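# Sheet into gray crate, heat sink on it, tools returned

## Task

Place the thin slip sheet so it lies flat on the bottom of the gray crate, then set the finned metal heat sink on top of the sheet with its fins pointing upward. Afterwards release everything, return every tool you used to the exact stand slot it came from, and leave the arm well away from the tools. The heat sink is too wide for grip50, and a locked-on tool is treated as part of the arm.

## Robot and tools

ROBOT. One six-joint arm (uf850) with a tool changer at its wrist. A stand holds three tools: grip50 (parallel gripper, 50 mm max opening), grip85 (85 mm max opening) and cup (suction). Only one tool can be on the changer at a time. The heat sink needs grip85 or the cup; the thin sheet suits the cup. One camera, cam_wrist (616x616 fisheye, on the wrist).

FRAMES. Scene frame: origin on the table top under the arm base, +z up, +y to the left when facing +x. Results report the changer face centre as end_effector_position (m) and end_effector_quat_wxyz, plus linear (m/s) and angular (rad/s) velocity. Commanded offsets use the changer face's own axes; its +z points out of the arm. Tool points, in mm from the face centre along face x, y, z: grip50 grip point (0, -25, 180); grip85 grip point (0, 0, 173) closed, about 13 mm closer when fully open; cup rim centre (0, 0, 175). Both grippers close along face x.

THE 14-NUMBER ROW (all values in [-1, 1]), in this order: dx, dy, dz, rx, ry, rz, tool/lock, grip50_position, grip50_force_limit, grip50_speed, grip85_position, grip85_force_limit, grip85_speed, cup_suction. The first six are an offset, not a pose: a shift and a rotation vector in face axes, counted from the face pose in the latest result that printed it (or from the pose when the action begins, if no such result exists yet or for a later call in the same reply). Scale: 1.0 equals 0.6 m or 180 degrees. Every row in an action is measured from that same base pose, not chained. All-zero offsets pull the arm back to the base pose; they are not a pause. lock: positive locks, negative unlocks, 0 keeps the last command. Gripper position: +1 fully open; -1 means close until stopped (pads meet near -0.65 for grip50, -0.8 for grip85). Force limit: -1 about 20 N up to +1 about 185 N (grip50) or 235 N (grip85). Speed: -1 about 20 mm/s to +1 about 150 mm/s. cup_suction above 0.01 is on, else off and vented; it persists between actions. Tool fields work only when tool_id names that tool and its readings are numbers.

TOOLS.
execute_actions: actions is a list with zero or one entry. [] just reports state. {"rows": [[14 numbers], ...], "steps": n} runs 1 to 15 rows for up to 15 steps of 1/30 s (default 15); the last row repeats to fill. {"steps": n} alone waits up to 300 steps, counted from the previous result, including your thinking time. Optional pictures: true/false.
move: target is one 14-number row (same offset meaning); speed in m/s, 0.002 to 0.5, default 0.25, rotation capped at twice that in rad/s. Straight path lasting 0.5 to 10 s; it does not avoid obstacles and can overshoot speed. Its result adds a move: line (done, off_target, moving, held, fault), limits (paced = pose clipped; held = some steps blocked) and the distance left.
wait: seconds, 0 to 10, sends nothing new.
zoom_image: camera "cam_wrist", region [x0, y0, x1, y1] in image pixels from top-left, at most 504x504.
read_manual: licence text only.
finished_scene: scene number; ends and grades the current scene irreversibly.

MOTION LIMITS. Each step the command is clipped to 70 mm and 16 degrees from the measured pose, so long offsets need several actions; check the reported pose and send the remainder. Position wins over orientation when both cannot be met.

RESULT LINES. pose unreachable = clearance check altered the command; HELD marks steps not sent; Hand target = current controller goal. Tool readings: tool_id (grip50, grip85, cup, none), plate_near, locked, unlocked, in_stand, unlock_refused. object_status: 0 moving, 2 stopped while closing (a real grip), 1 stopped while opening, 3 reached target or pads met (may also happen on thin items). position_measured: about 3 = open; grip50 opening mm = (250 - value) x 0.202; grip85 about 78 = 60 mm, 130 = 40 mm, 180 = 20 mm, 230 = closed. cup_suction_measured 1 = full vacuum, near 0 = no seal; cup_part_present switches on at 0.50, off below 0.45.

TOOL HANDLING. To take a tool: align the face with the plate within about 1 mm and 1 degree, face -y toward the fork opening; when plate_near = 1 send lock +1 and wait for locked = 1. The tool then boots (readings n/a); a gripper cycles closed then open. Lift 10 to 30 mm, slide at least 110 mm out along face -y, then rise. Returning is the reverse: when in_stand = 1 stay still, send lock -1, wait for unlocked = 1, then back away. Outside the stand unlock is refused. Slots are 180 mm apart; fork arms sit 40 to 70 mm either side along face x, front ends 45 mm toward the opening, tops 18 mm below the plate face. Changer is 63 mm wide; parts stick out 46 mm on -y and 58 mm on +y.

GRIPPING. Send -1 and keep it; confirm object_status 2. Changing position by 0.01 or more resets status. Cup: seal the whole rim on a smooth flat area away from edges; the object is pulled up to 12 mm toward the face. Release by setting down, turning suction off, rising 15 mm.

AVOID. Fast or deep contacts, dropping or knocking items off the table, and heavy loads held long (motor heat: MOTOR HOT from 65 C, brake stop at 80 C). Joint torque limits (N m): 57, 57, 47.5, 25.6, 18, 18; reaching one triggers a back-off and a 10 s halt. Loose objects may be nudged occasionally; recheck before grasping.

Each tool is called as name(argument=value, ...) on one line, values as JSON.

## Session

execute_actions(actions=[])

Scene clock: 0.00 s of 9600.00 s.
end_effector_position=(+0.4641, -0.0219, +0.3818) locked=0 unlocked=1 plate_near=0 in_stand=0 unlock_refused=0 tool_id=none grip50_position_measured=n/a grip50_object_status=n/a grip85_position_measured=n/a grip85_object_status=n/a cup_suction_measured=n/a cup_part_present=n/a end_effector_quat_wxyz=(-0.006, +0.725, +0.689, -0.006) end_effector_velocity=(-0.000, +0.001, -0.000) end_effector_angular_velocity=(+0.000, +0.001, +0.001)
Joint positions: [-0.002 -0.272 -0.838  0.    -0.568  0.002]
Joint velocities: [ 0.001 -0.     0.     0.    -0.    -0.   ]
Hand target: +0.464, -0.022, +0.382; -0.006, +0.725, +0.689, -0.006

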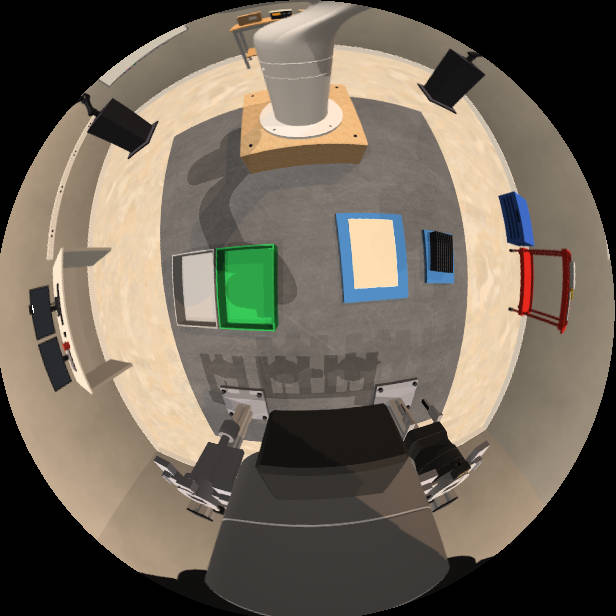

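move(target=[0,0.3,-0.2,0,0,0,0,0,0,0,0,0,0,0])

Scene clock: 4.57 s of 9600.00 s.
end_effector_position=(+0.6452, -0.0304, +0.4989) locked=0 unlocked=1 plate_near=0 in_stand=0 unlock_refused=0 tool_id=none grip50_position_measured=n/a grip50_object_status=n/a grip85_position_measured=n/a grip85_object_status=n/a cup_suction_measured=n/a cup_part_present=n/a end_effector_quat_wxyz=(-0.006, +0.725, +0.689, -0.006) end_effector_velocity=(+0.001, -0.000, +0.001) end_effector_angular_velocity=(-0.000, -0.001, +0.000)
Joint positions: [-0.002 -0.547 -1.519 -0.    -0.973  0.002]
Joint velocities: [-0.001 -0.002 -0.006 -0.    -0.003 -0.001]
Hand target: +0.645, -0.030, +0.499; -0.006, +0.725, +0.689, -0.006
Off the commanded pose: 0.001 m, 0 deg.
move: done

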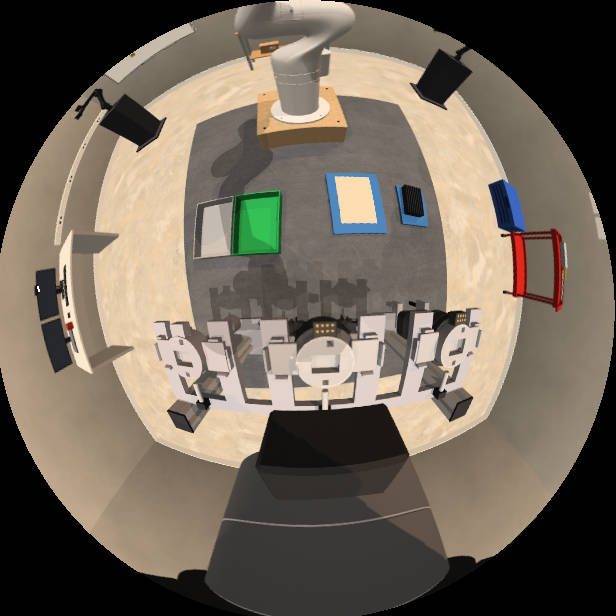

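move(target=[-0.27,0.0,0.1,0,0,0,0,0,0,0,0,0,0,0])

Scene clock: 10.50 s of 9600.00 s.
end_effector_position=(+0.6366, -0.1919, +0.4393) locked=0 unlocked=1 plate_near=0 in_stand=0 unlock_refused=0 tool_id=none grip50_position_measured=n/a grip50_object_status=n/a grip85_position_measured=n/a grip85_object_status=n/a cup_suction_measured=n/a cup_part_present=n/a end_effector_quat_wxyz=(-0.006, +0.724, +0.689, -0.006) end_effector_velocity=(-0.001, -0.002, -0.002) end_effector_angular_velocity=(+0.001, +0.003, -0.001)
Joint positions: [-0.25  -0.646 -1.53  -0.    -0.885 -0.246]
Joint velocities: [-0.004 -0.003 -0.001  0.    -0.    -0.003]
Hand target: +0.637, -0.192, +0.439; -0.006, +0.725, +0.689, -0.006
Off the commanded pose: 0.001 m, 0 deg.
move: done

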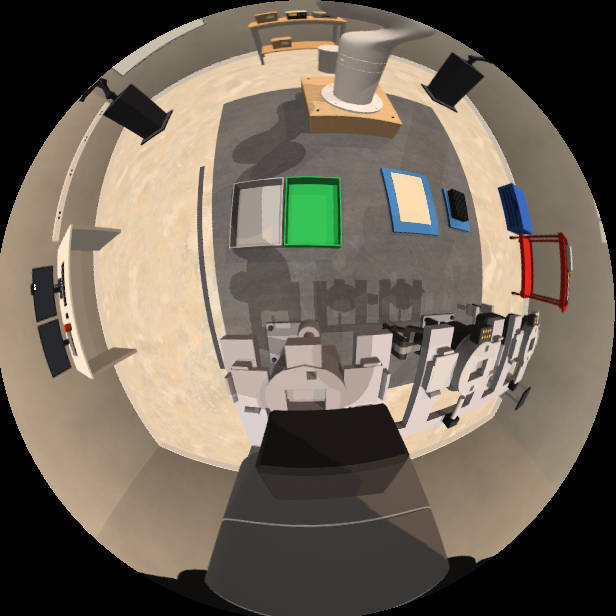

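move(target=[-0.03,0.07,0.11,0,0,-0.016,0,0,0,0,0,0,0,0], speed=0.08)

Scene clock: 16.67 s of 9600.00 s.
end_effector_position=(+0.6768, -0.2119, +0.3735) locked=0 unlocked=1 plate_near=0 in_stand=0 unlock_refused=0 tool_id=none grip50_position_measured=n/a grip50_object_status=n/a grip85_position_measured=n/a grip85_object_status=n/a cup_suction_measured=n/a cup_part_present=n/a end_effector_quat_wxyz=(-0.005, +0.707, +0.707, -0.006) end_effector_velocity=(+0.000, -0.001, -0.000) end_effector_angular_velocity=(-0.000, -0.001, -0.001)
Joint positions: [-0.26  -0.827 -1.669 -0.    -0.841 -0.306]
Joint velocities: [-0.001 -0.002 -0.003  0.     0.001 -0.001]
Hand target: +0.677, -0.212, +0.373; -0.006, +0.707, +0.707, -0.006
Off the commanded pose: 0.001 m, 0 deg.
move: done

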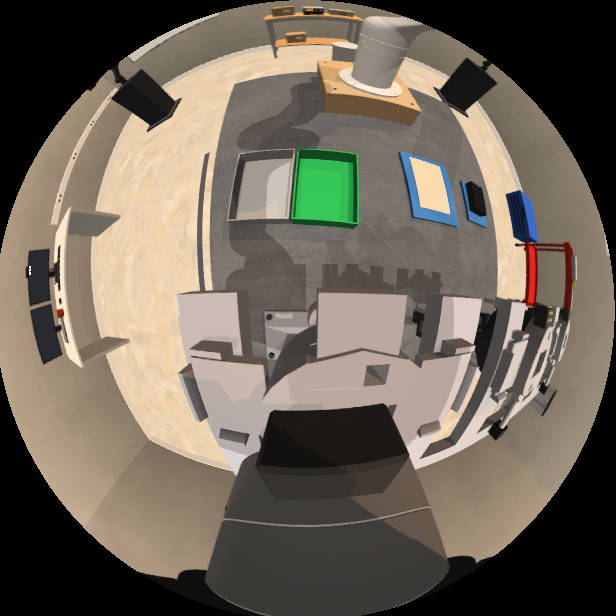

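move(target=[0.022,-0.017,0.035,0,0,0,0,0,0,0,0,0,0,0], speed=0.03)

Scene clock: 32.50 s of 9600.00 s.
end_effector_position=(+0.6777, -0.2035, +0.4083) locked=0 unlocked=1 plate_near=0 in_stand=0 unlock_refused=0 tool_id=none grip50_position_measured=n/a grip50_object_status=n/a grip85_position_measured=n/a grip85_object_status=n/a cup_suction_measured=n/a cup_part_present=n/a end_effector_quat_wxyz=(+0.031, +0.706, +0.707, +0.014) end_effector_velocity=(+0.000, +0.000, +0.001) end_effector_angular_velocity=(-0.000, -0.001, +0.000)
Joint positions: [-0.248 -0.752 -1.625 -0.    -0.791 -0.294]
Joint velocities: [ 0.     0.001 -0.    -0.     0.    -0.   ]
Hand target: +0.678, -0.203, +0.408; +0.031, +0.706, +0.707, +0.014
Off the commanded pose: 0.057 m, 5 deg.
TORQUE FAULT: the external load on joint 2 (shoulder) reached its load limit, and the arm stopped for 10 seconds. The arm's remaining commands of this call were not run. Joint 2 (shoulder) moved back by up to 3 degrees. The arm holds there, with the lock number at 0 and the other tool numbers unchanged, and accepts commands again: back off and push less far. The arm stops again, at the same cost, whenever a joint's load reaches its limit.
move: fault

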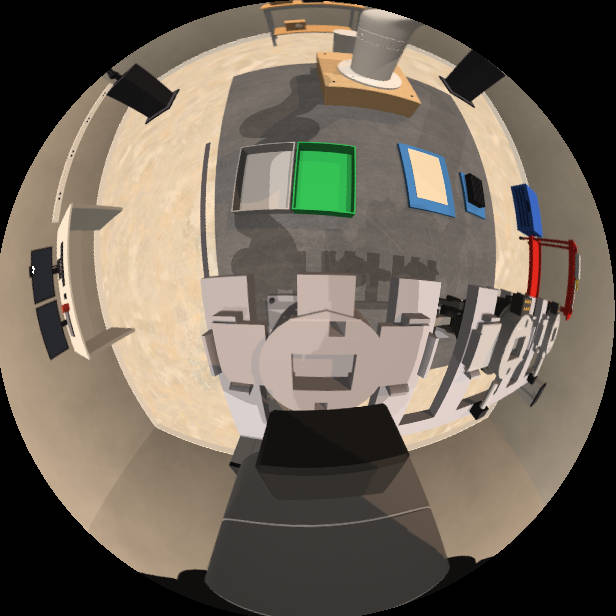

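move(target=[0,-0.037,0.04,0.0202,0.0076,0,0,0,0,0,0,0,0,0], speed=0.03)

Scene clock: 38.47 s of 9600.00 s.
end_effector_position=(+0.6572, -0.2042, +0.3830) locked=0 unlocked=1 plate_near=0 in_stand=0 unlock_refused=0 tool_id=none grip50_position_measured=n/a grip50_object_status=n/a grip85_position_measured=n/a grip85_object_status=n/a cup_suction_measured=n/a cup_part_present=n/a end_effector_quat_wxyz=(+0.000, +0.707, +0.707, -0.001) end_effector_velocity=(-0.000, -0.000, +0.000) end_effector_angular_velocity=(+0.000, +0.001, -0.001)
Joint positions: [-0.259 -0.757 -1.574  0.006 -0.802 -0.309]
Joint velocities: [-0.001  0.     0.     0.    -0.001 -0.   ]
Hand target: +0.657, -0.204, +0.383; -0.000, +0.707, +0.707, -0.001
Off the commanded pose: 0.000 m, 0 deg.
move: done

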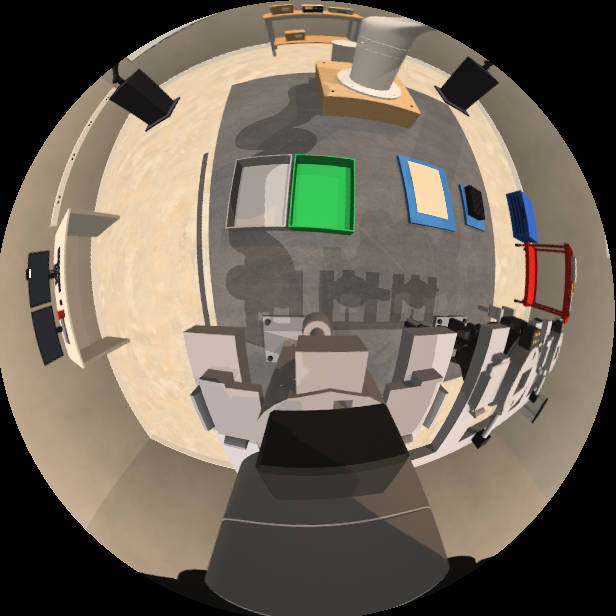

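move(target=[0,0,0.017,0,0,0.012,0,0,0,0,0,0,0,0], speed=0.02)

zoom_image(camera="cam_wrist", region=[160,280,500,500])

Scene clock: 44.33 s of 9600.00 s.
end_effector_position=(+0.6572, -0.2042, +0.3729) locked=0 unlocked=1 plate_near=0 in_stand=0 unlock_refused=0 tool_id=none grip50_position_measured=n/a grip50_object_status=n/a grip85_position_measured=n/a grip85_object_status=n/a cup_suction_measured=n/a cup_part_present=n/a end_effector_quat_wxyz=(+0.000, +0.720, +0.694, -0.001) end_effector_velocity=(+0.001, +0.001, +0.000) end_effector_angular_velocity=(-0.001, -0.002, -0.000)
Joint positions: [-0.259 -0.769 -1.569  0.006 -0.785 -0.272]
Joint velocities: [ 0.001  0.    -0.     0.     0.002  0.002]
Hand target: +0.657, -0.204, +0.373; +0.000, +0.720, +0.694, -0.001
Off the commanded pose: 0.000 m, 0 deg.
move: done

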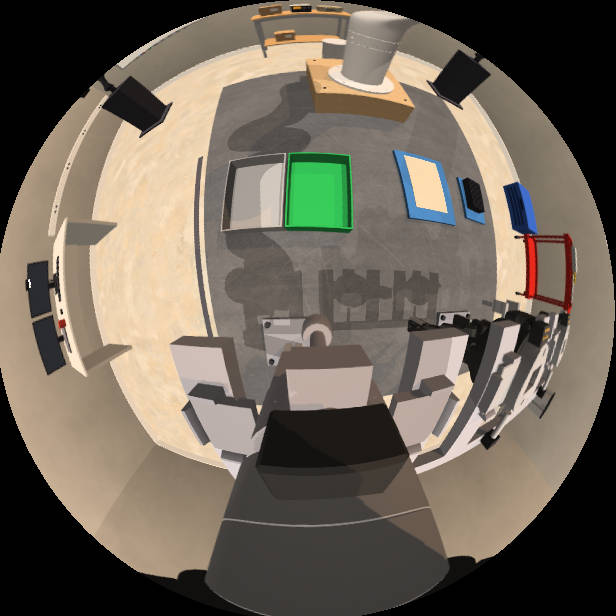

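Region (160, 280, 500, 500) of cam_wrist's 616x616 image, scaled by 1.482, with more detail than that image has; it fills the top 326 rows of this view, and the rest is white.

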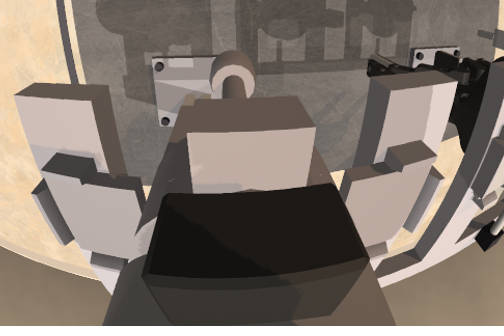

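move(target=[0,0,0.008,0,0,0,0,0,0,0,0,0,0,0], speed=0.005)

move(target=[0,0,0.006,0,0,0,0,0,0,0,0,0,0,0], speed=0.005)

Scene clock: 49.37 s of 9600.00 s.
end_effector_position=(+0.6572, -0.2042, +0.3681) locked=0 unlocked=1 plate_near=0 in_stand=0 unlock_refused=0 tool_id=none grip50_position_measured=n/a grip50_object_status=n/a grip85_position_measured=n/a grip85_object_status=n/a cup_suction_measured=n/a cup_part_present=n/a end_effector_quat_wxyz=(+0.000, +0.720, +0.694, -0.001) end_effector_velocity=(-0.000, -0.001, -0.000) end_effector_angular_velocity=(-0.000, +0.000, -0.002)
Joint positions: [-0.259 -0.775 -1.567  0.006 -0.777 -0.272]
Joint velocities: [-0.001  0.     0.001 -0.     0.001  0.001]
Hand target: +0.657, -0.204, +0.368; +0.000, +0.720, +0.694, -0.001
Off the commanded pose: 0.000 m, 0 deg.
move: done

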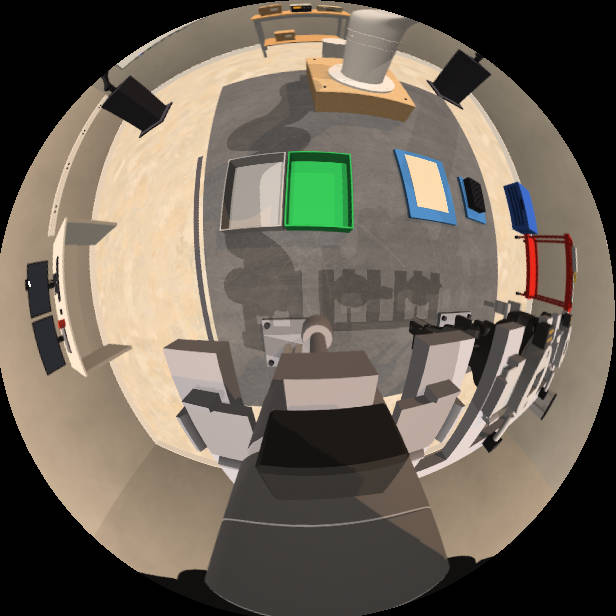

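Scene clock: 50.30 s of 9600.00 s.
end_effector_position=(+0.6572, -0.2042, +0.3645) locked=0 unlocked=1 plate_near=0 in_stand=1 unlock_refused=0 tool_id=none grip50_position_measured=n/a grip50_object_status=n/a grip85_position_measured=n/a grip85_object_status=n/a cup_suction_measured=n/a cup_part_present=n/a end_effector_quat_wxyz=(+0.000, +0.720, +0.694, -0.001) end_effector_velocity=(-0.000, -0.000, +0.000) end_effector_angular_velocity=(-0.000, -0.000, -0.002)
Joint positions: [-0.259 -0.779 -1.565  0.006 -0.771 -0.272]
Joint velocities: [-0.001  0.    -0.    -0.     0.     0.002]
Hand target: +0.657, -0.204, +0.364; +0.000, +0.720, +0.694, -0.001
Off the commanded pose: 0.000 m, 0 deg.
move: done

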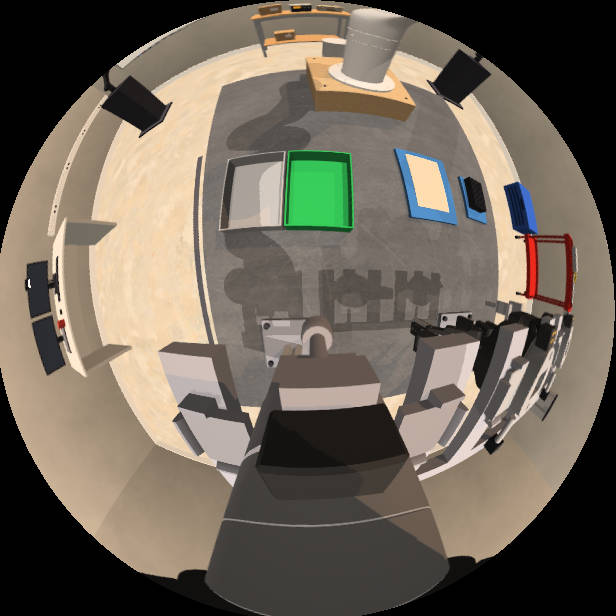

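Converging nicely.

move(target=[0,0,0.006,0,0,0,0,0,0,0,0,0,0,0], speed=0.005)

move(target=[0,0,0.005,0,0,0,0,0,0,0,0,0,0,0], speed=0.005)

Scene clock: 54.30 s of 9600.00 s.
end_effector_position=(+0.6575, -0.2043, +0.3621) locked=0 unlocked=1 plate_near=1 in_stand=1 unlock_refused=0 tool_id=none grip50_position_measured=n/a grip50_object_status=n/a grip85_position_measured=n/a grip85_object_status=n/a cup_suction_measured=n/a cup_part_present=n/a end_effector_quat_wxyz=(+0.001, +0.720, +0.694, -0.000) end_effector_velocity=(-0.000, -0.000, -0.001) end_effector_angular_velocity=(+0.000, +0.001, +0.001)
Joint positions: [-0.259 -0.782 -1.564  0.006 -0.766 -0.271]
Joint velocities: [ 0.    -0.001  0.    -0.     0.001 -0.001]
Hand target: +0.657, -0.204, +0.361; +0.000, +0.720, +0.694, -0.001
Off the commanded pose: 0.001 m, 0 deg.
move: done

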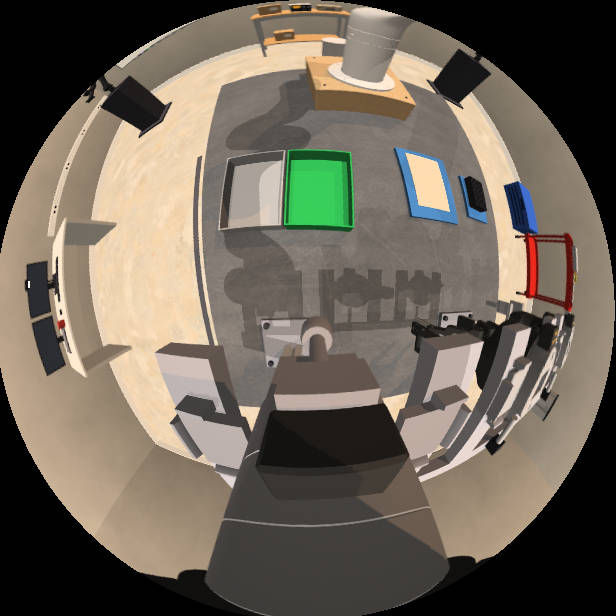

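Scene clock: 55.13 s of 9600.00 s.
end_effector_position=(+0.6577, -0.2043, +0.3617) locked=0 unlocked=1 plate_near=1 in_stand=1 unlock_refused=0 tool_id=none grip50_position_measured=n/a grip50_object_status=n/a grip85_position_measured=n/a grip85_object_status=n/a cup_suction_measured=n/a cup_part_present=n/a end_effector_quat_wxyz=(+0.002, +0.720, +0.694, +0.000) end_effector_velocity=(+0.000, -0.000, +0.001) end_effector_angular_velocity=(-0.002, -0.005, +0.000)
Joint positions: [-0.259 -0.782 -1.563  0.006 -0.763 -0.271]
Joint velocities: [ 0.     0.002  0.001 -0.     0.004  0.   ]
Hand target: +0.658, -0.204, +0.359; +0.001, +0.720, +0.694, -0.000
Off the commanded pose: 0.003 m, 0 deg.
move: done

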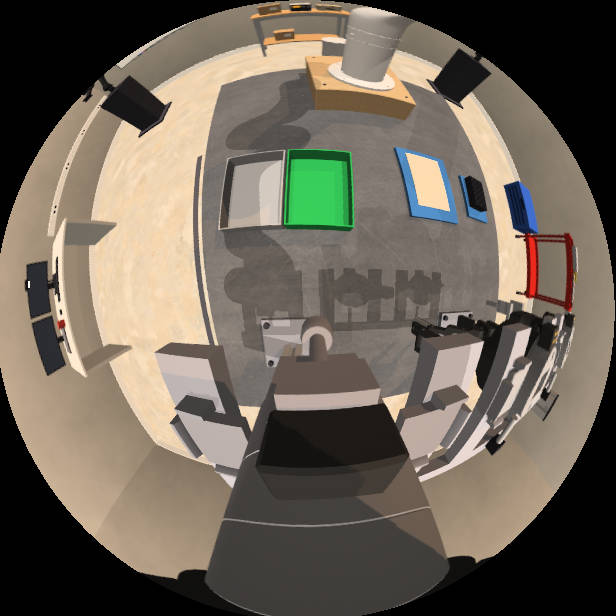

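move(target=[0,0,0,0,0,0,1,0,0,0,0,0,0,0])

wait(seconds=1.2)

move(target=[0,0,-0.033,0,0,0,0,0,0,0,0,0,0,0], speed=0.04)

move(target=[0,-0.22,0,0,0,0,0,0,0,0,0,0,0,0], speed=0.1)

move(target=[0.52,-0.28,0.2,0,0,0,0,0,0,0,0,0,0,0])

Scene clock: 59.83 s of 9600.00 s.
end_effector_position=(+0.6577, -0.2043, +0.3620) locked=0 unlocked=0 plate_near=1 in_stand=1 unlock_refused=0 tool_id=none grip50_position_measured=n/a grip50_object_status=n/a grip85_position_measured=n/a grip85_object_status=n/a cup_suction_measured=n/a cup_part_present=n/a end_effector_quat_wxyz=(+0.002, +0.720, +0.693, +0.000) end_effector_velocity=(-0.001, -0.001, +0.001) end_effector_angular_velocity=(+0.013, +0.010, -0.020)
Joint positions: [-0.259 -0.782 -1.563  0.006 -0.763 -0.271]
Joint velocities: [-0.004 -0.003 -0.006  0.013 -0.016  0.006]
Hand target: +0.658, -0.204, +0.362; +0.002, +0.720, +0.694, +0.000
Off the commanded pose: 0.000 m, 0 deg.
move: done

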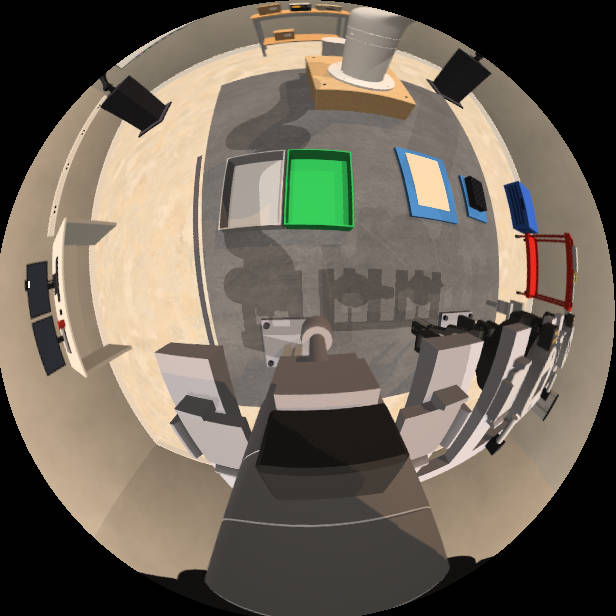

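Scene clock: 61.03 s of 9600.00 s.
end_effector_position=(+0.6578, -0.2044, +0.3621) locked=1 unlocked=0 plate_near=1 in_stand=1 unlock_refused=0 tool_id=cup grip50_position_measured=n/a grip50_object_status=n/a grip85_position_measured=n/a grip85_object_status=n/a cup_suction_measured=0.01 cup_part_present=0 end_effector_quat_wxyz=(+0.002, +0.721, +0.693, +0.001) end_effector_velocity=(+0.001, +0.001, +0.001) end_effector_angular_velocity=(-0.001, -0.002, +0.001)
Joint positions: [-0.259 -0.781 -1.563  0.006 -0.763 -0.271]
Joint velocities: [ 0.001  0.001 -0.001 -0.     0.     0.001]
Hand target: +0.658, -0.204, +0.362; +0.002, +0.720, +0.694, +0.000
Off the commanded pose: 0.000 m, 0 deg.
Steps of this call (steps 1 to 36: nothing new was sent). Readings (end_effector_position | what the end effector reports):
1: (+0.6577, -0.2044, +0.3620) | locked=0 unlocked=0 plate_near=1 in_stand=1 unlock_refused=0 tool_id=none grip50_position_measured=n/a grip50_object_status=n/a grip85_position_measured=n/a grip85_object_status=n/a cup_suction_measured=n/a cup_part_present=n/a
2: (+0.6577, -0.2044, +0.3620) | locked=0 unlocked=0 plate_near=1 in_stand=1 unlock_refused=0 tool_id=none grip50_position_measured=n/a grip50_object_status=n/a grip85_position_measured=n/a grip85_object_status=n/a cup_suction_measured=n/a cup_part_present=n/a
4: (+0.6578, -0.2044, +0.3621) | locked=1 unlocked=0 plate_near=1 in_stand=1 unlock_refused=0 tool_id=cup grip50_position_measured=n/a grip50_object_status=n/a grip85_position_measured=n/a grip85_object_status=n/a cup_suction_measured=n/a cup_part_present=n/a
8: (+0.6578, -0.2044, +0.3621) | locked=1 unlocked=0 plate_near=1 in_stand=1 unlock_refused=0 tool_id=cup grip50_position_measured=n/a grip50_object_status=n/a grip85_position_measured=n/a grip85_object_status=n/a cup_suction_measured=n/a cup_part_present=n/a
36: the state above

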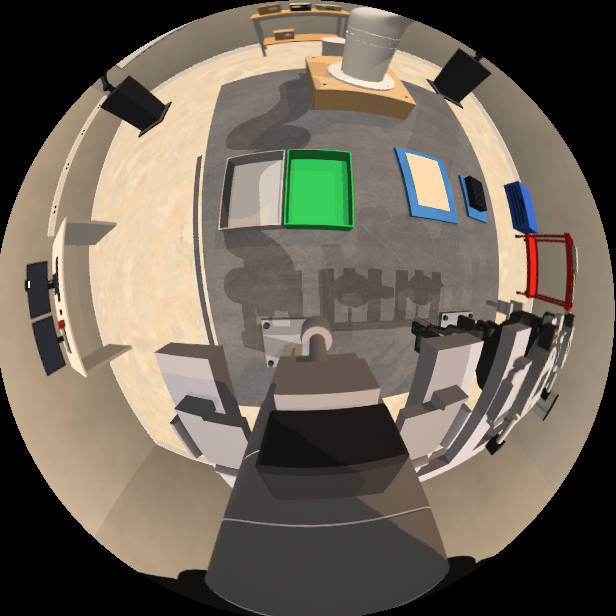

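Scene clock: 61.83 s of 9600.00 s.
end_effector_position=(+0.6575, -0.2043, +0.3816) locked=1 unlocked=0 plate_near=1 in_stand=0 unlock_refused=0 tool_id=cup grip50_position_measured=n/a grip50_object_status=n/a grip85_position_measured=n/a grip85_object_status=n/a cup_suction_measured=0.01 cup_part_present=0 end_effector_quat_wxyz=(+0.002, +0.720, +0.693, +0.000) end_effector_velocity=(-0.000, +0.001, -0.000) end_effector_angular_velocity=(+0.001, +0.002, -0.000)
Joint positions: [-0.259 -0.758 -1.572  0.006 -0.795 -0.271]
Joint velocities: [ 0.001 -0.    -0.     0.    -0.002  0.001]
Hand target: +0.658, -0.204, +0.382; +0.002, +0.721, +0.693, +0.001
Off the commanded pose: 0.000 m, 0 deg.
move: done

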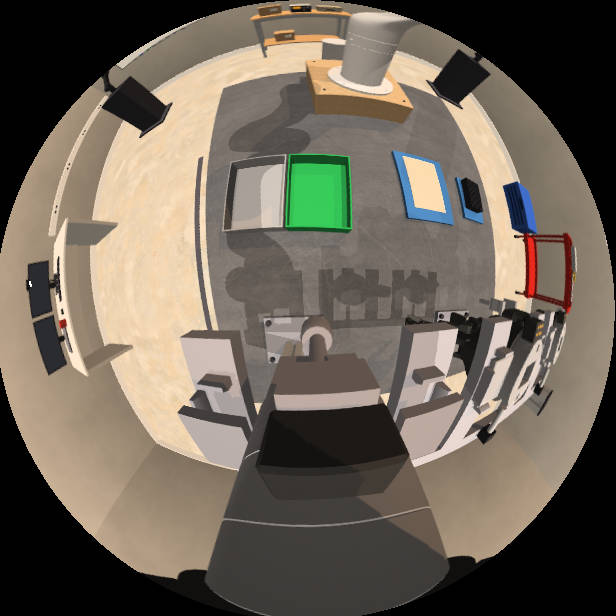

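Scene clock: 63.50 s of 9600.00 s.
end_effector_position=(+0.5261, -0.1997, +0.3811) locked=1 unlocked=0 plate_near=1 in_stand=0 unlock_refused=0 tool_id=cup grip50_position_measured=n/a grip50_object_status=n/a grip85_position_measured=n/a grip85_object_status=n/a cup_suction_measured=0.01 cup_part_present=0 end_effector_quat_wxyz=(+0.002, +0.720, +0.694, +0.000) end_effector_velocity=(-0.002, +0.000, -0.000) end_effector_angular_velocity=(+0.000, +0.000, +0.000)
Joint positions: [-0.322 -0.476 -1.123  0.01  -0.628 -0.337]
Joint velocities: [-0.     0.003  0.005  0.     0.002 -0.001]
Hand target: +0.526, -0.200, +0.381; +0.002, +0.720, +0.693, +0.000
Off the commanded pose: 0.001 m, 0 deg.
move: done

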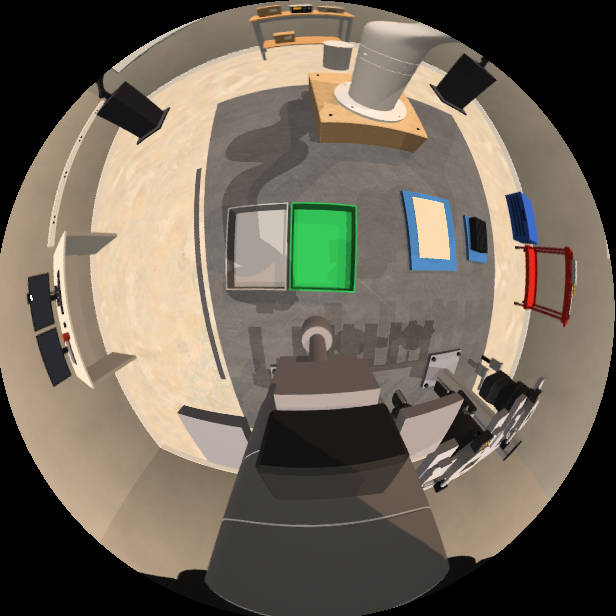

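Scene clock: 65.47 s of 9600.00 s.
end_effector_position=(+0.3704, +0.1182, +0.2596) locked=1 unlocked=0 plate_near=1 in_stand=0 unlock_refused=0 tool_id=cup grip50_position_measured=n/a grip50_object_status=n/a grip85_position_measured=n/a grip85_object_status=n/a cup_suction_measured=0.01 cup_part_present=0 end_effector_quat_wxyz=(+0.002, +0.721, +0.693, +0.001) end_effector_velocity=(-0.002, +0.002, -0.001) end_effector_angular_velocity=(-0.010, +0.001, -0.002)
Joint positions: [ 0.36  -0.395 -0.599 -0.039 -0.186  0.391]
Joint velocities: [ 0.009 -0.002  0.001 -0.052 -0.001  0.062]
Hand target: +0.370, +0.118, +0.259; +0.002, +0.720, +0.694, +0.000
Off the commanded pose: 0.000 m, 0 deg.
move: done

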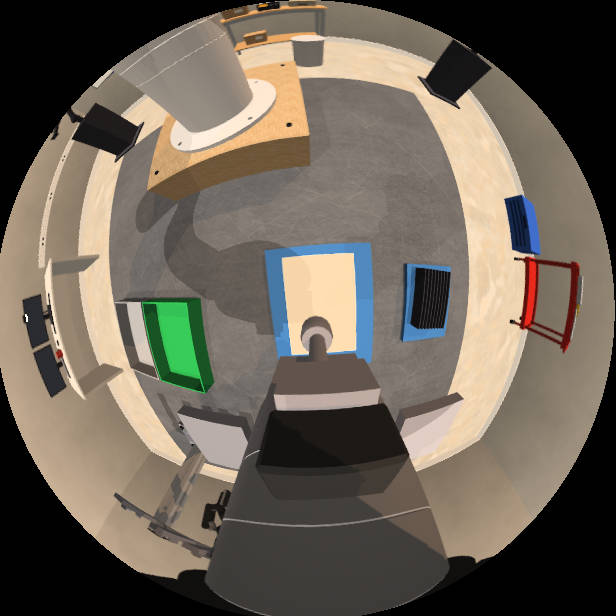

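move(target=[0.018,-0.028,0.1,0,0,0,0,0,0,0,0,0,0,1], speed=0.08)

move(target=[0,0,0.025,0,0,0,0,0,0,0,0,0,0,1], speed=0.01)

Scene clock: 69.20 s of 9600.00 s.
end_effector_position=(+0.3545, +0.1296, +0.1996) locked=1 unlocked=0 plate_near=1 in_stand=0 unlock_refused=0 tool_id=cup grip50_position_measured=n/a grip50_object_status=n/a grip85_position_measured=n/a grip85_object_status=n/a cup_suction_measured=0.01 cup_part_present=0 end_effector_quat_wxyz=(-0.001, +0.721, +0.693, +0.002) end_effector_velocity=(-0.000, -0.000, -0.001) end_effector_angular_velocity=(-0.002, -0.000, +0.000)
Joint positions: [ 0.399 -0.552 -0.595 -0.122 -0.025  0.514]
Joint velocities: [ 0.001 -0.003 -0.    -0.101  0.002  0.102]
Hand target: +0.354, +0.130, +0.199; -0.001, +0.721, +0.693, +0.001
Off the commanded pose: 0.000 m, 0 deg.
move: done

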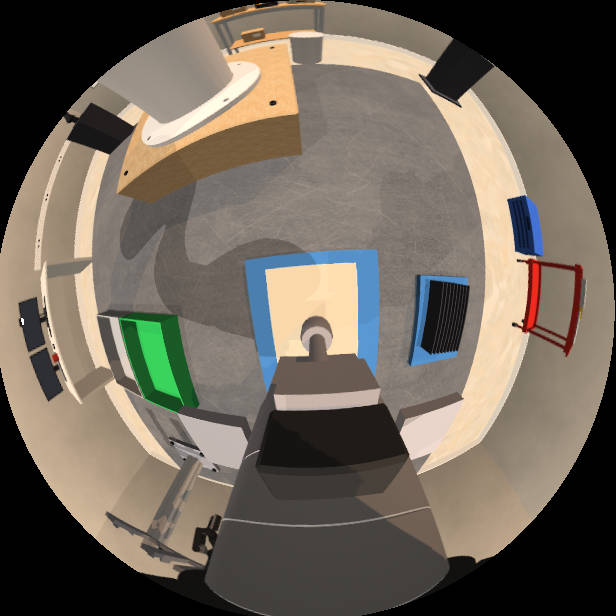

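Scene clock: 70.93 s of 9600.00 s.
end_effector_position=(+0.3545, +0.1296, +0.1846) locked=1 unlocked=0 plate_near=1 in_stand=0 unlock_refused=0 tool_id=cup grip50_position_measured=n/a grip50_object_status=n/a grip85_position_measured=n/a grip85_object_status=n/a cup_suction_measured=0.90 cup_part_present=1 end_effector_quat_wxyz=(-0.003, +0.721, +0.693, +0.002) end_effector_velocity=(+0.000, -0.000, -0.000) end_effector_angular_velocity=(+0.000, -0.001, -0.002)
Joint positions: [ 0.397 -0.597 -0.606 -0.126  0.008  0.516]
Joint velocities: [-0.    -0.001 -0.     0.047  0.002 -0.046]
Hand target: +0.355, +0.130, +0.185; -0.003, +0.721, +0.693, +0.002
Off the commanded pose: 0.000 m, 0 deg.
move: done

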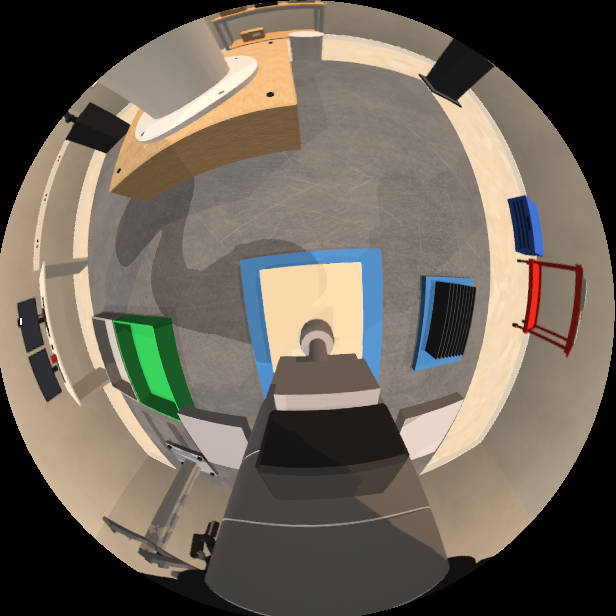

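move(target=[0,0,-0.18,0,0,0,0,0,0,0,0,0,0,1], speed=0.1)

move(target=[-0.73,0.11,0,0,0,0,0,0,0,0,0,0,0,1], speed=0.15)

Scene clock: 76.10 s of 9600.00 s.
end_effector_position=(+0.3543, +0.1288, +0.2927) locked=1 unlocked=0 plate_near=1 in_stand=0 unlock_refused=0 tool_id=cup grip50_position_measured=n/a grip50_object_status=n/a grip85_position_measured=n/a grip85_object_status=n/a cup_suction_measured=0.90 cup_part_present=1 end_effector_quat_wxyz=(-0.003, +0.721, +0.693, +0.002) end_effector_velocity=(+0.000, -0.001, +0.002) end_effector_angular_velocity=(+0.000, -0.000, -0.003)
Joint positions: [ 0.397 -0.285 -0.564  0.006 -0.262  0.384]
Joint velocities: [-0.002  0.005  0.     0.    -0.004  0.001]
Hand target: +0.354, +0.129, +0.293; -0.003, +0.721, +0.693, +0.002
Off the commanded pose: 0.000 m, 0 deg.
move: done

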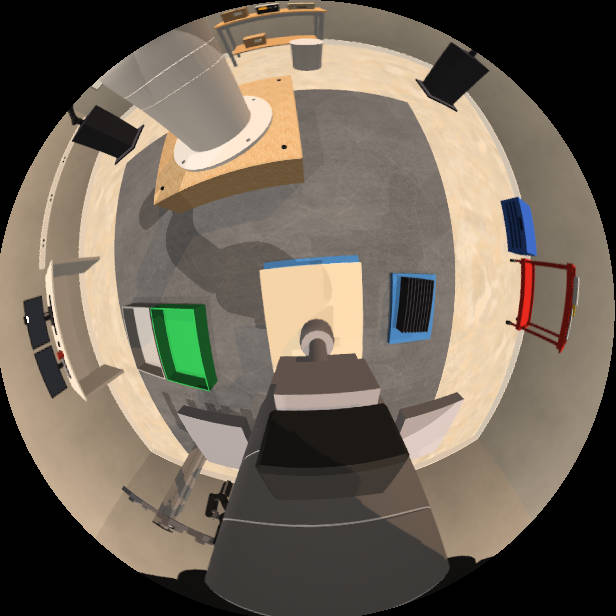

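Scene clock: 79.47 s of 9600.00 s.
end_effector_position=(+0.4042, -0.3118, +0.2896) locked=1 unlocked=0 plate_near=1 in_stand=0 unlock_refused=0 tool_id=cup grip50_position_measured=n/a grip50_object_status=n/a grip85_position_measured=n/a grip85_object_status=n/a cup_suction_measured=0.90 cup_part_present=1 end_effector_quat_wxyz=(-0.003, +0.720, +0.694, +0.002) end_effector_velocity=(+0.001, -0.001, +0.000) end_effector_angular_velocity=(-0.000, -0.001, +0.002)
Joint positions: [-0.62  -0.538 -0.947  0.04  -0.402 -0.665]
Joint velocities: [-0.001 -0.002 -0.004  0.001 -0.001 -0.003]
Hand target: +0.404, -0.312, +0.290; -0.003, +0.720, +0.693, +0.002
Off the commanded pose: 0.001 m, 0 deg.
move: done

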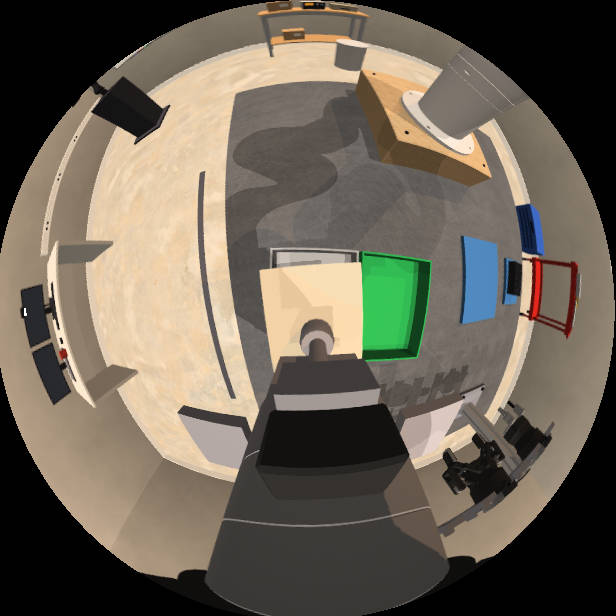

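move(target=[0.008,-0.013,0.09,0,-0.0022,0.022,0,0,0,0,0,0,0,1], speed=0.05)

Scene clock: 84.07 s of 9600.00 s.
end_effector_position=(+0.3967, -0.3065, +0.2357) locked=1 unlocked=0 plate_near=1 in_stand=0 unlock_refused=0 tool_id=cup grip50_position_measured=n/a grip50_object_status=n/a grip85_position_measured=n/a grip85_object_status=n/a cup_suction_measured=0.90 cup_part_present=1 end_effector_quat_wxyz=(-0.001, +0.744, +0.668, -0.000) end_effector_velocity=(+0.001, +0.000, -0.001) end_effector_angular_velocity=(-0.001, -0.001, -0.000)
Joint positions: [-0.618 -0.634 -0.927  0.035 -0.282 -0.591]
Joint velocities: [ 0.002 -0.002 -0.    -0.001  0.003  0.003]
Hand target: +0.397, -0.306, +0.236; -0.001, +0.744, +0.668, -0.000
Off the commanded pose: 0.000 m, 0 deg.
move: done

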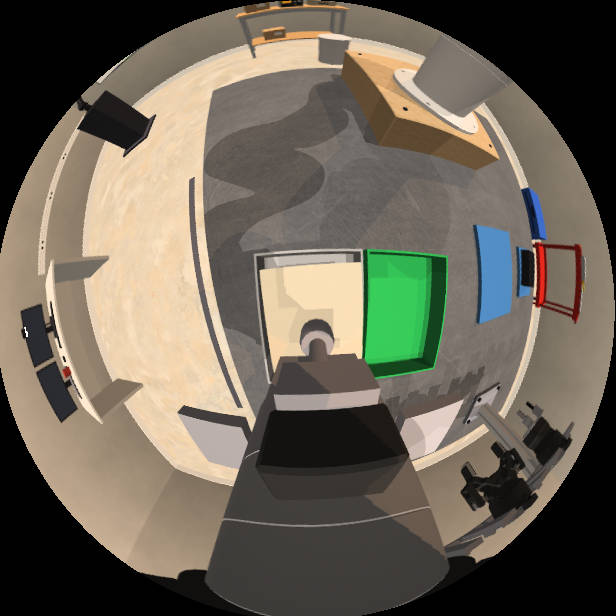

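move(target=[-0.004,-0.01,0.05,0,0,0,0,0,0,0,0,0,0,1], speed=0.02)

Scene clock: 88.27 s of 9600.00 s.
end_effector_position=(+0.3905, -0.3083, +0.2058) locked=1 unlocked=0 plate_near=1 in_stand=0 unlock_refused=0 tool_id=cup grip50_position_measured=n/a grip50_object_status=n/a grip85_position_measured=n/a grip85_object_status=n/a cup_suction_measured=0.90 cup_part_present=1 end_effector_quat_wxyz=(-0.001, +0.744, +0.668, -0.000) end_effector_velocity=(+0.000, -0.001, -0.000) end_effector_angular_velocity=(-0.001, -0.002, -0.002)
Joint positions: [-0.628 -0.695 -0.928  0.045 -0.222 -0.611]
Joint velocities: [-0.002 -0.001 -0.001  0.001  0.002 -0.001]
Hand target: +0.390, -0.308, +0.206; -0.001, +0.744, +0.668, -0.000
Off the commanded pose: 0.000 m, 0 deg.
move: done

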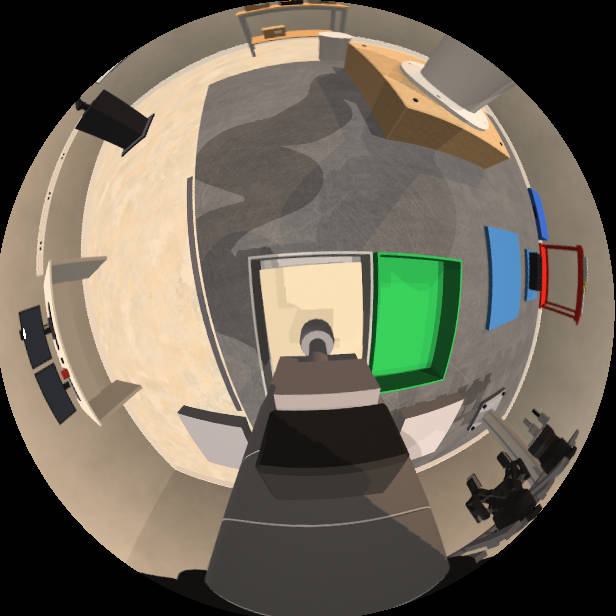

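move(target=[0,0,0.052,0,0,0,0,0,0,0,0,0,0,1], speed=0.015)

move(target=[0,0,-0.03,0,0,0,0,0,0,0,0,0,0,0], speed=0.015)

move(target=[0,0,-0.31,0,0,-0.022,0,0,0,0,0,0,0,0])

Scene clock: 94.10 s of 9600.00 s.
end_effector_position=(+0.3905, -0.3083, +0.1746) locked=1 unlocked=0 plate_near=1 in_stand=0 unlock_refused=0 tool_id=cup grip50_position_measured=n/a grip50_object_status=n/a grip85_position_measured=n/a grip85_object_status=n/a cup_suction_measured=0.90 cup_part_present=1 end_effector_quat_wxyz=(-0.001, +0.744, +0.668, -0.000) end_effector_velocity=(+0.001, -0.001, +0.000) end_effector_angular_velocity=(-0.003, -0.004, -0.000)
Joint positions: [-0.628 -0.767 -0.947  0.06  -0.169 -0.625]
Joint velocities: [ 0.    -0.001 -0.002  0.001  0.003 -0.001]
Hand target: +0.390, -0.308, +0.175; -0.001, +0.744, +0.668, -0.000
Off the commanded pose: 0.000 m, 0 deg.
move: done

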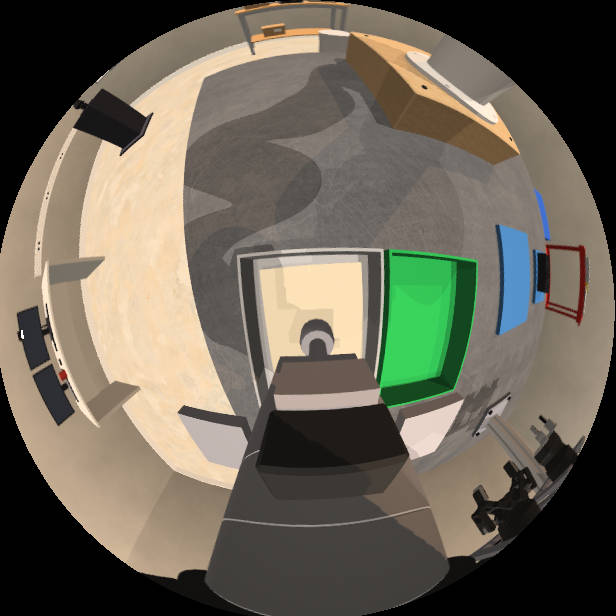

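Scene clock: 95.53 s of 9600.00 s.
end_effector_position=(+0.3905, -0.3083, +0.1925) locked=1 unlocked=0 plate_near=1 in_stand=0 unlock_refused=0 tool_id=cup grip50_position_measured=n/a grip50_object_status=n/a grip85_position_measured=n/a grip85_object_status=n/a cup_suction_measured=0.01 cup_part_present=0 end_effector_quat_wxyz=(-0.001, +0.744, +0.668, -0.000) end_effector_velocity=(-0.001, +0.000, +0.000) end_effector_angular_velocity=(+0.001, +0.002, -0.003)
Joint positions: [-0.628 -0.726 -0.936  0.051 -0.199 -0.616]
Joint velocities: [-0.001  0.001  0.002 -0.001 -0.002  0.003]
Hand target: +0.390, -0.308, +0.193; -0.001, +0.744, +0.668, -0.000
Off the commanded pose: 0.000 m, 0 deg.
move: done

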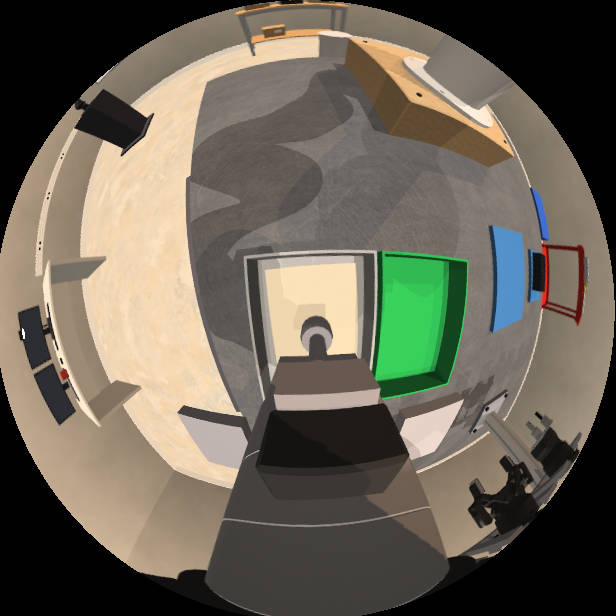

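Scene clock: 96.73 s of 9600.00 s.
end_effector_position=(+0.3903, -0.3080, +0.3782) locked=1 unlocked=0 plate_near=1 in_stand=0 unlock_refused=0 tool_id=cup grip50_position_measured=n/a grip50_object_status=n/a grip85_position_measured=n/a grip85_object_status=n/a cup_suction_measured=0.01 cup_part_present=0 end_effector_quat_wxyz=(-0.001, +0.720, +0.694, -0.000) end_effector_velocity=(+0.001, -0.001, +0.004) end_effector_angular_velocity=(-0.003, -0.004, +0.001)
Joint positions: [-0.632 -0.349 -0.927  0.018 -0.569 -0.655]
Joint velocities: [-0.     0.005 -0.003 -0.    -0.003 -0.001]
Hand target: +0.390, -0.308, +0.379; -0.001, +0.720, +0.694, -0.000
Off the commanded pose: 0.001 m, 0 deg.
move: done

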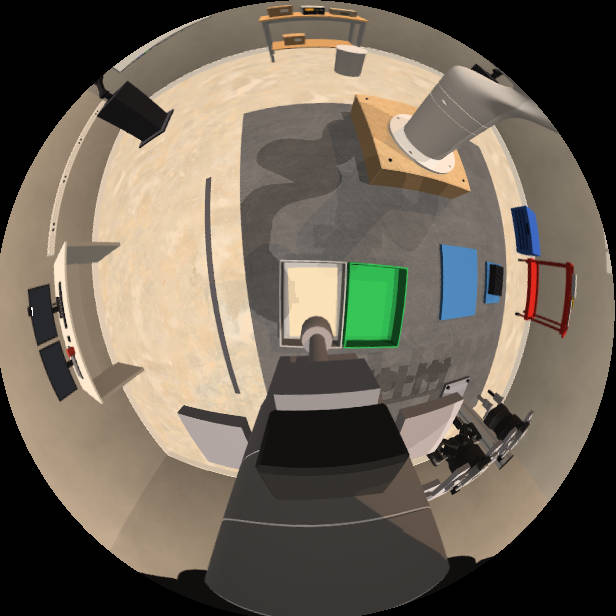

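move(target=[0.1887,0.2195,-0.006,0,0,0,0,0,0,0,0,0,0,0])

move(target=[0,0.2195,0,0,0,0,0,0,0,0,0,0,0,0], speed=0.08)

Scene clock: 99.83 s of 9600.00 s.
end_effector_position=(+0.5256, -0.1996, +0.3817) locked=1 unlocked=0 plate_near=1 in_stand=0 unlock_refused=0 tool_id=cup grip50_position_measured=n/a grip50_object_status=n/a grip85_position_measured=n/a grip85_object_status=n/a cup_suction_measured=0.01 cup_part_present=0 end_effector_quat_wxyz=(-0.001, +0.721, +0.693, -0.001) end_effector_velocity=(+0.002, +0.002, -0.000) end_effector_angular_velocity=(-0.000, +0.000, +0.002)
Joint positions: [-0.322 -0.476 -1.125  0.01  -0.637 -0.338]
Joint velocities: [ 0.004 -0.002 -0.003 -0.001 -0.001  0.002]
Hand target: +0.526, -0.199, +0.382; -0.001, +0.720, +0.694, -0.001
Off the commanded pose: 0.001 m, 0 deg.
move: done

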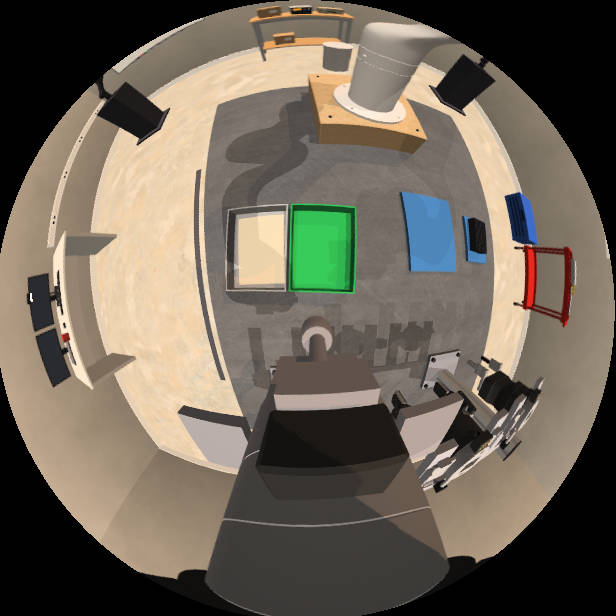

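Scene clock: 101.83 s of 9600.00 s.
end_effector_position=(+0.6569, -0.2043, +0.3815) locked=1 unlocked=0 plate_near=1 in_stand=0 unlock_refused=0 tool_id=cup grip50_position_measured=n/a grip50_object_status=n/a grip85_position_measured=n/a grip85_object_status=n/a cup_suction_measured=0.01 cup_part_present=0 end_effector_quat_wxyz=(-0.001, +0.721, +0.693, -0.001) end_effector_velocity=(+0.001, -0.000, +0.001) end_effector_angular_velocity=(-0.000, -0.000, +0.000)
Joint positions: [-0.259 -0.759 -1.574  0.008 -0.802 -0.272]
Joint velocities: [ 0.    -0.003 -0.006 -0.    -0.003  0.   ]
Hand target: +0.657, -0.204, +0.381; -0.001, +0.721, +0.693, -0.001
Off the commanded pose: 0.001 m, 0 deg.
move: done

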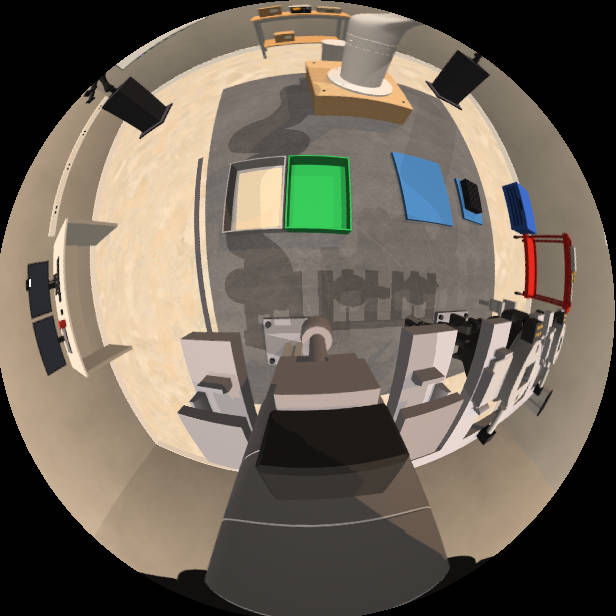

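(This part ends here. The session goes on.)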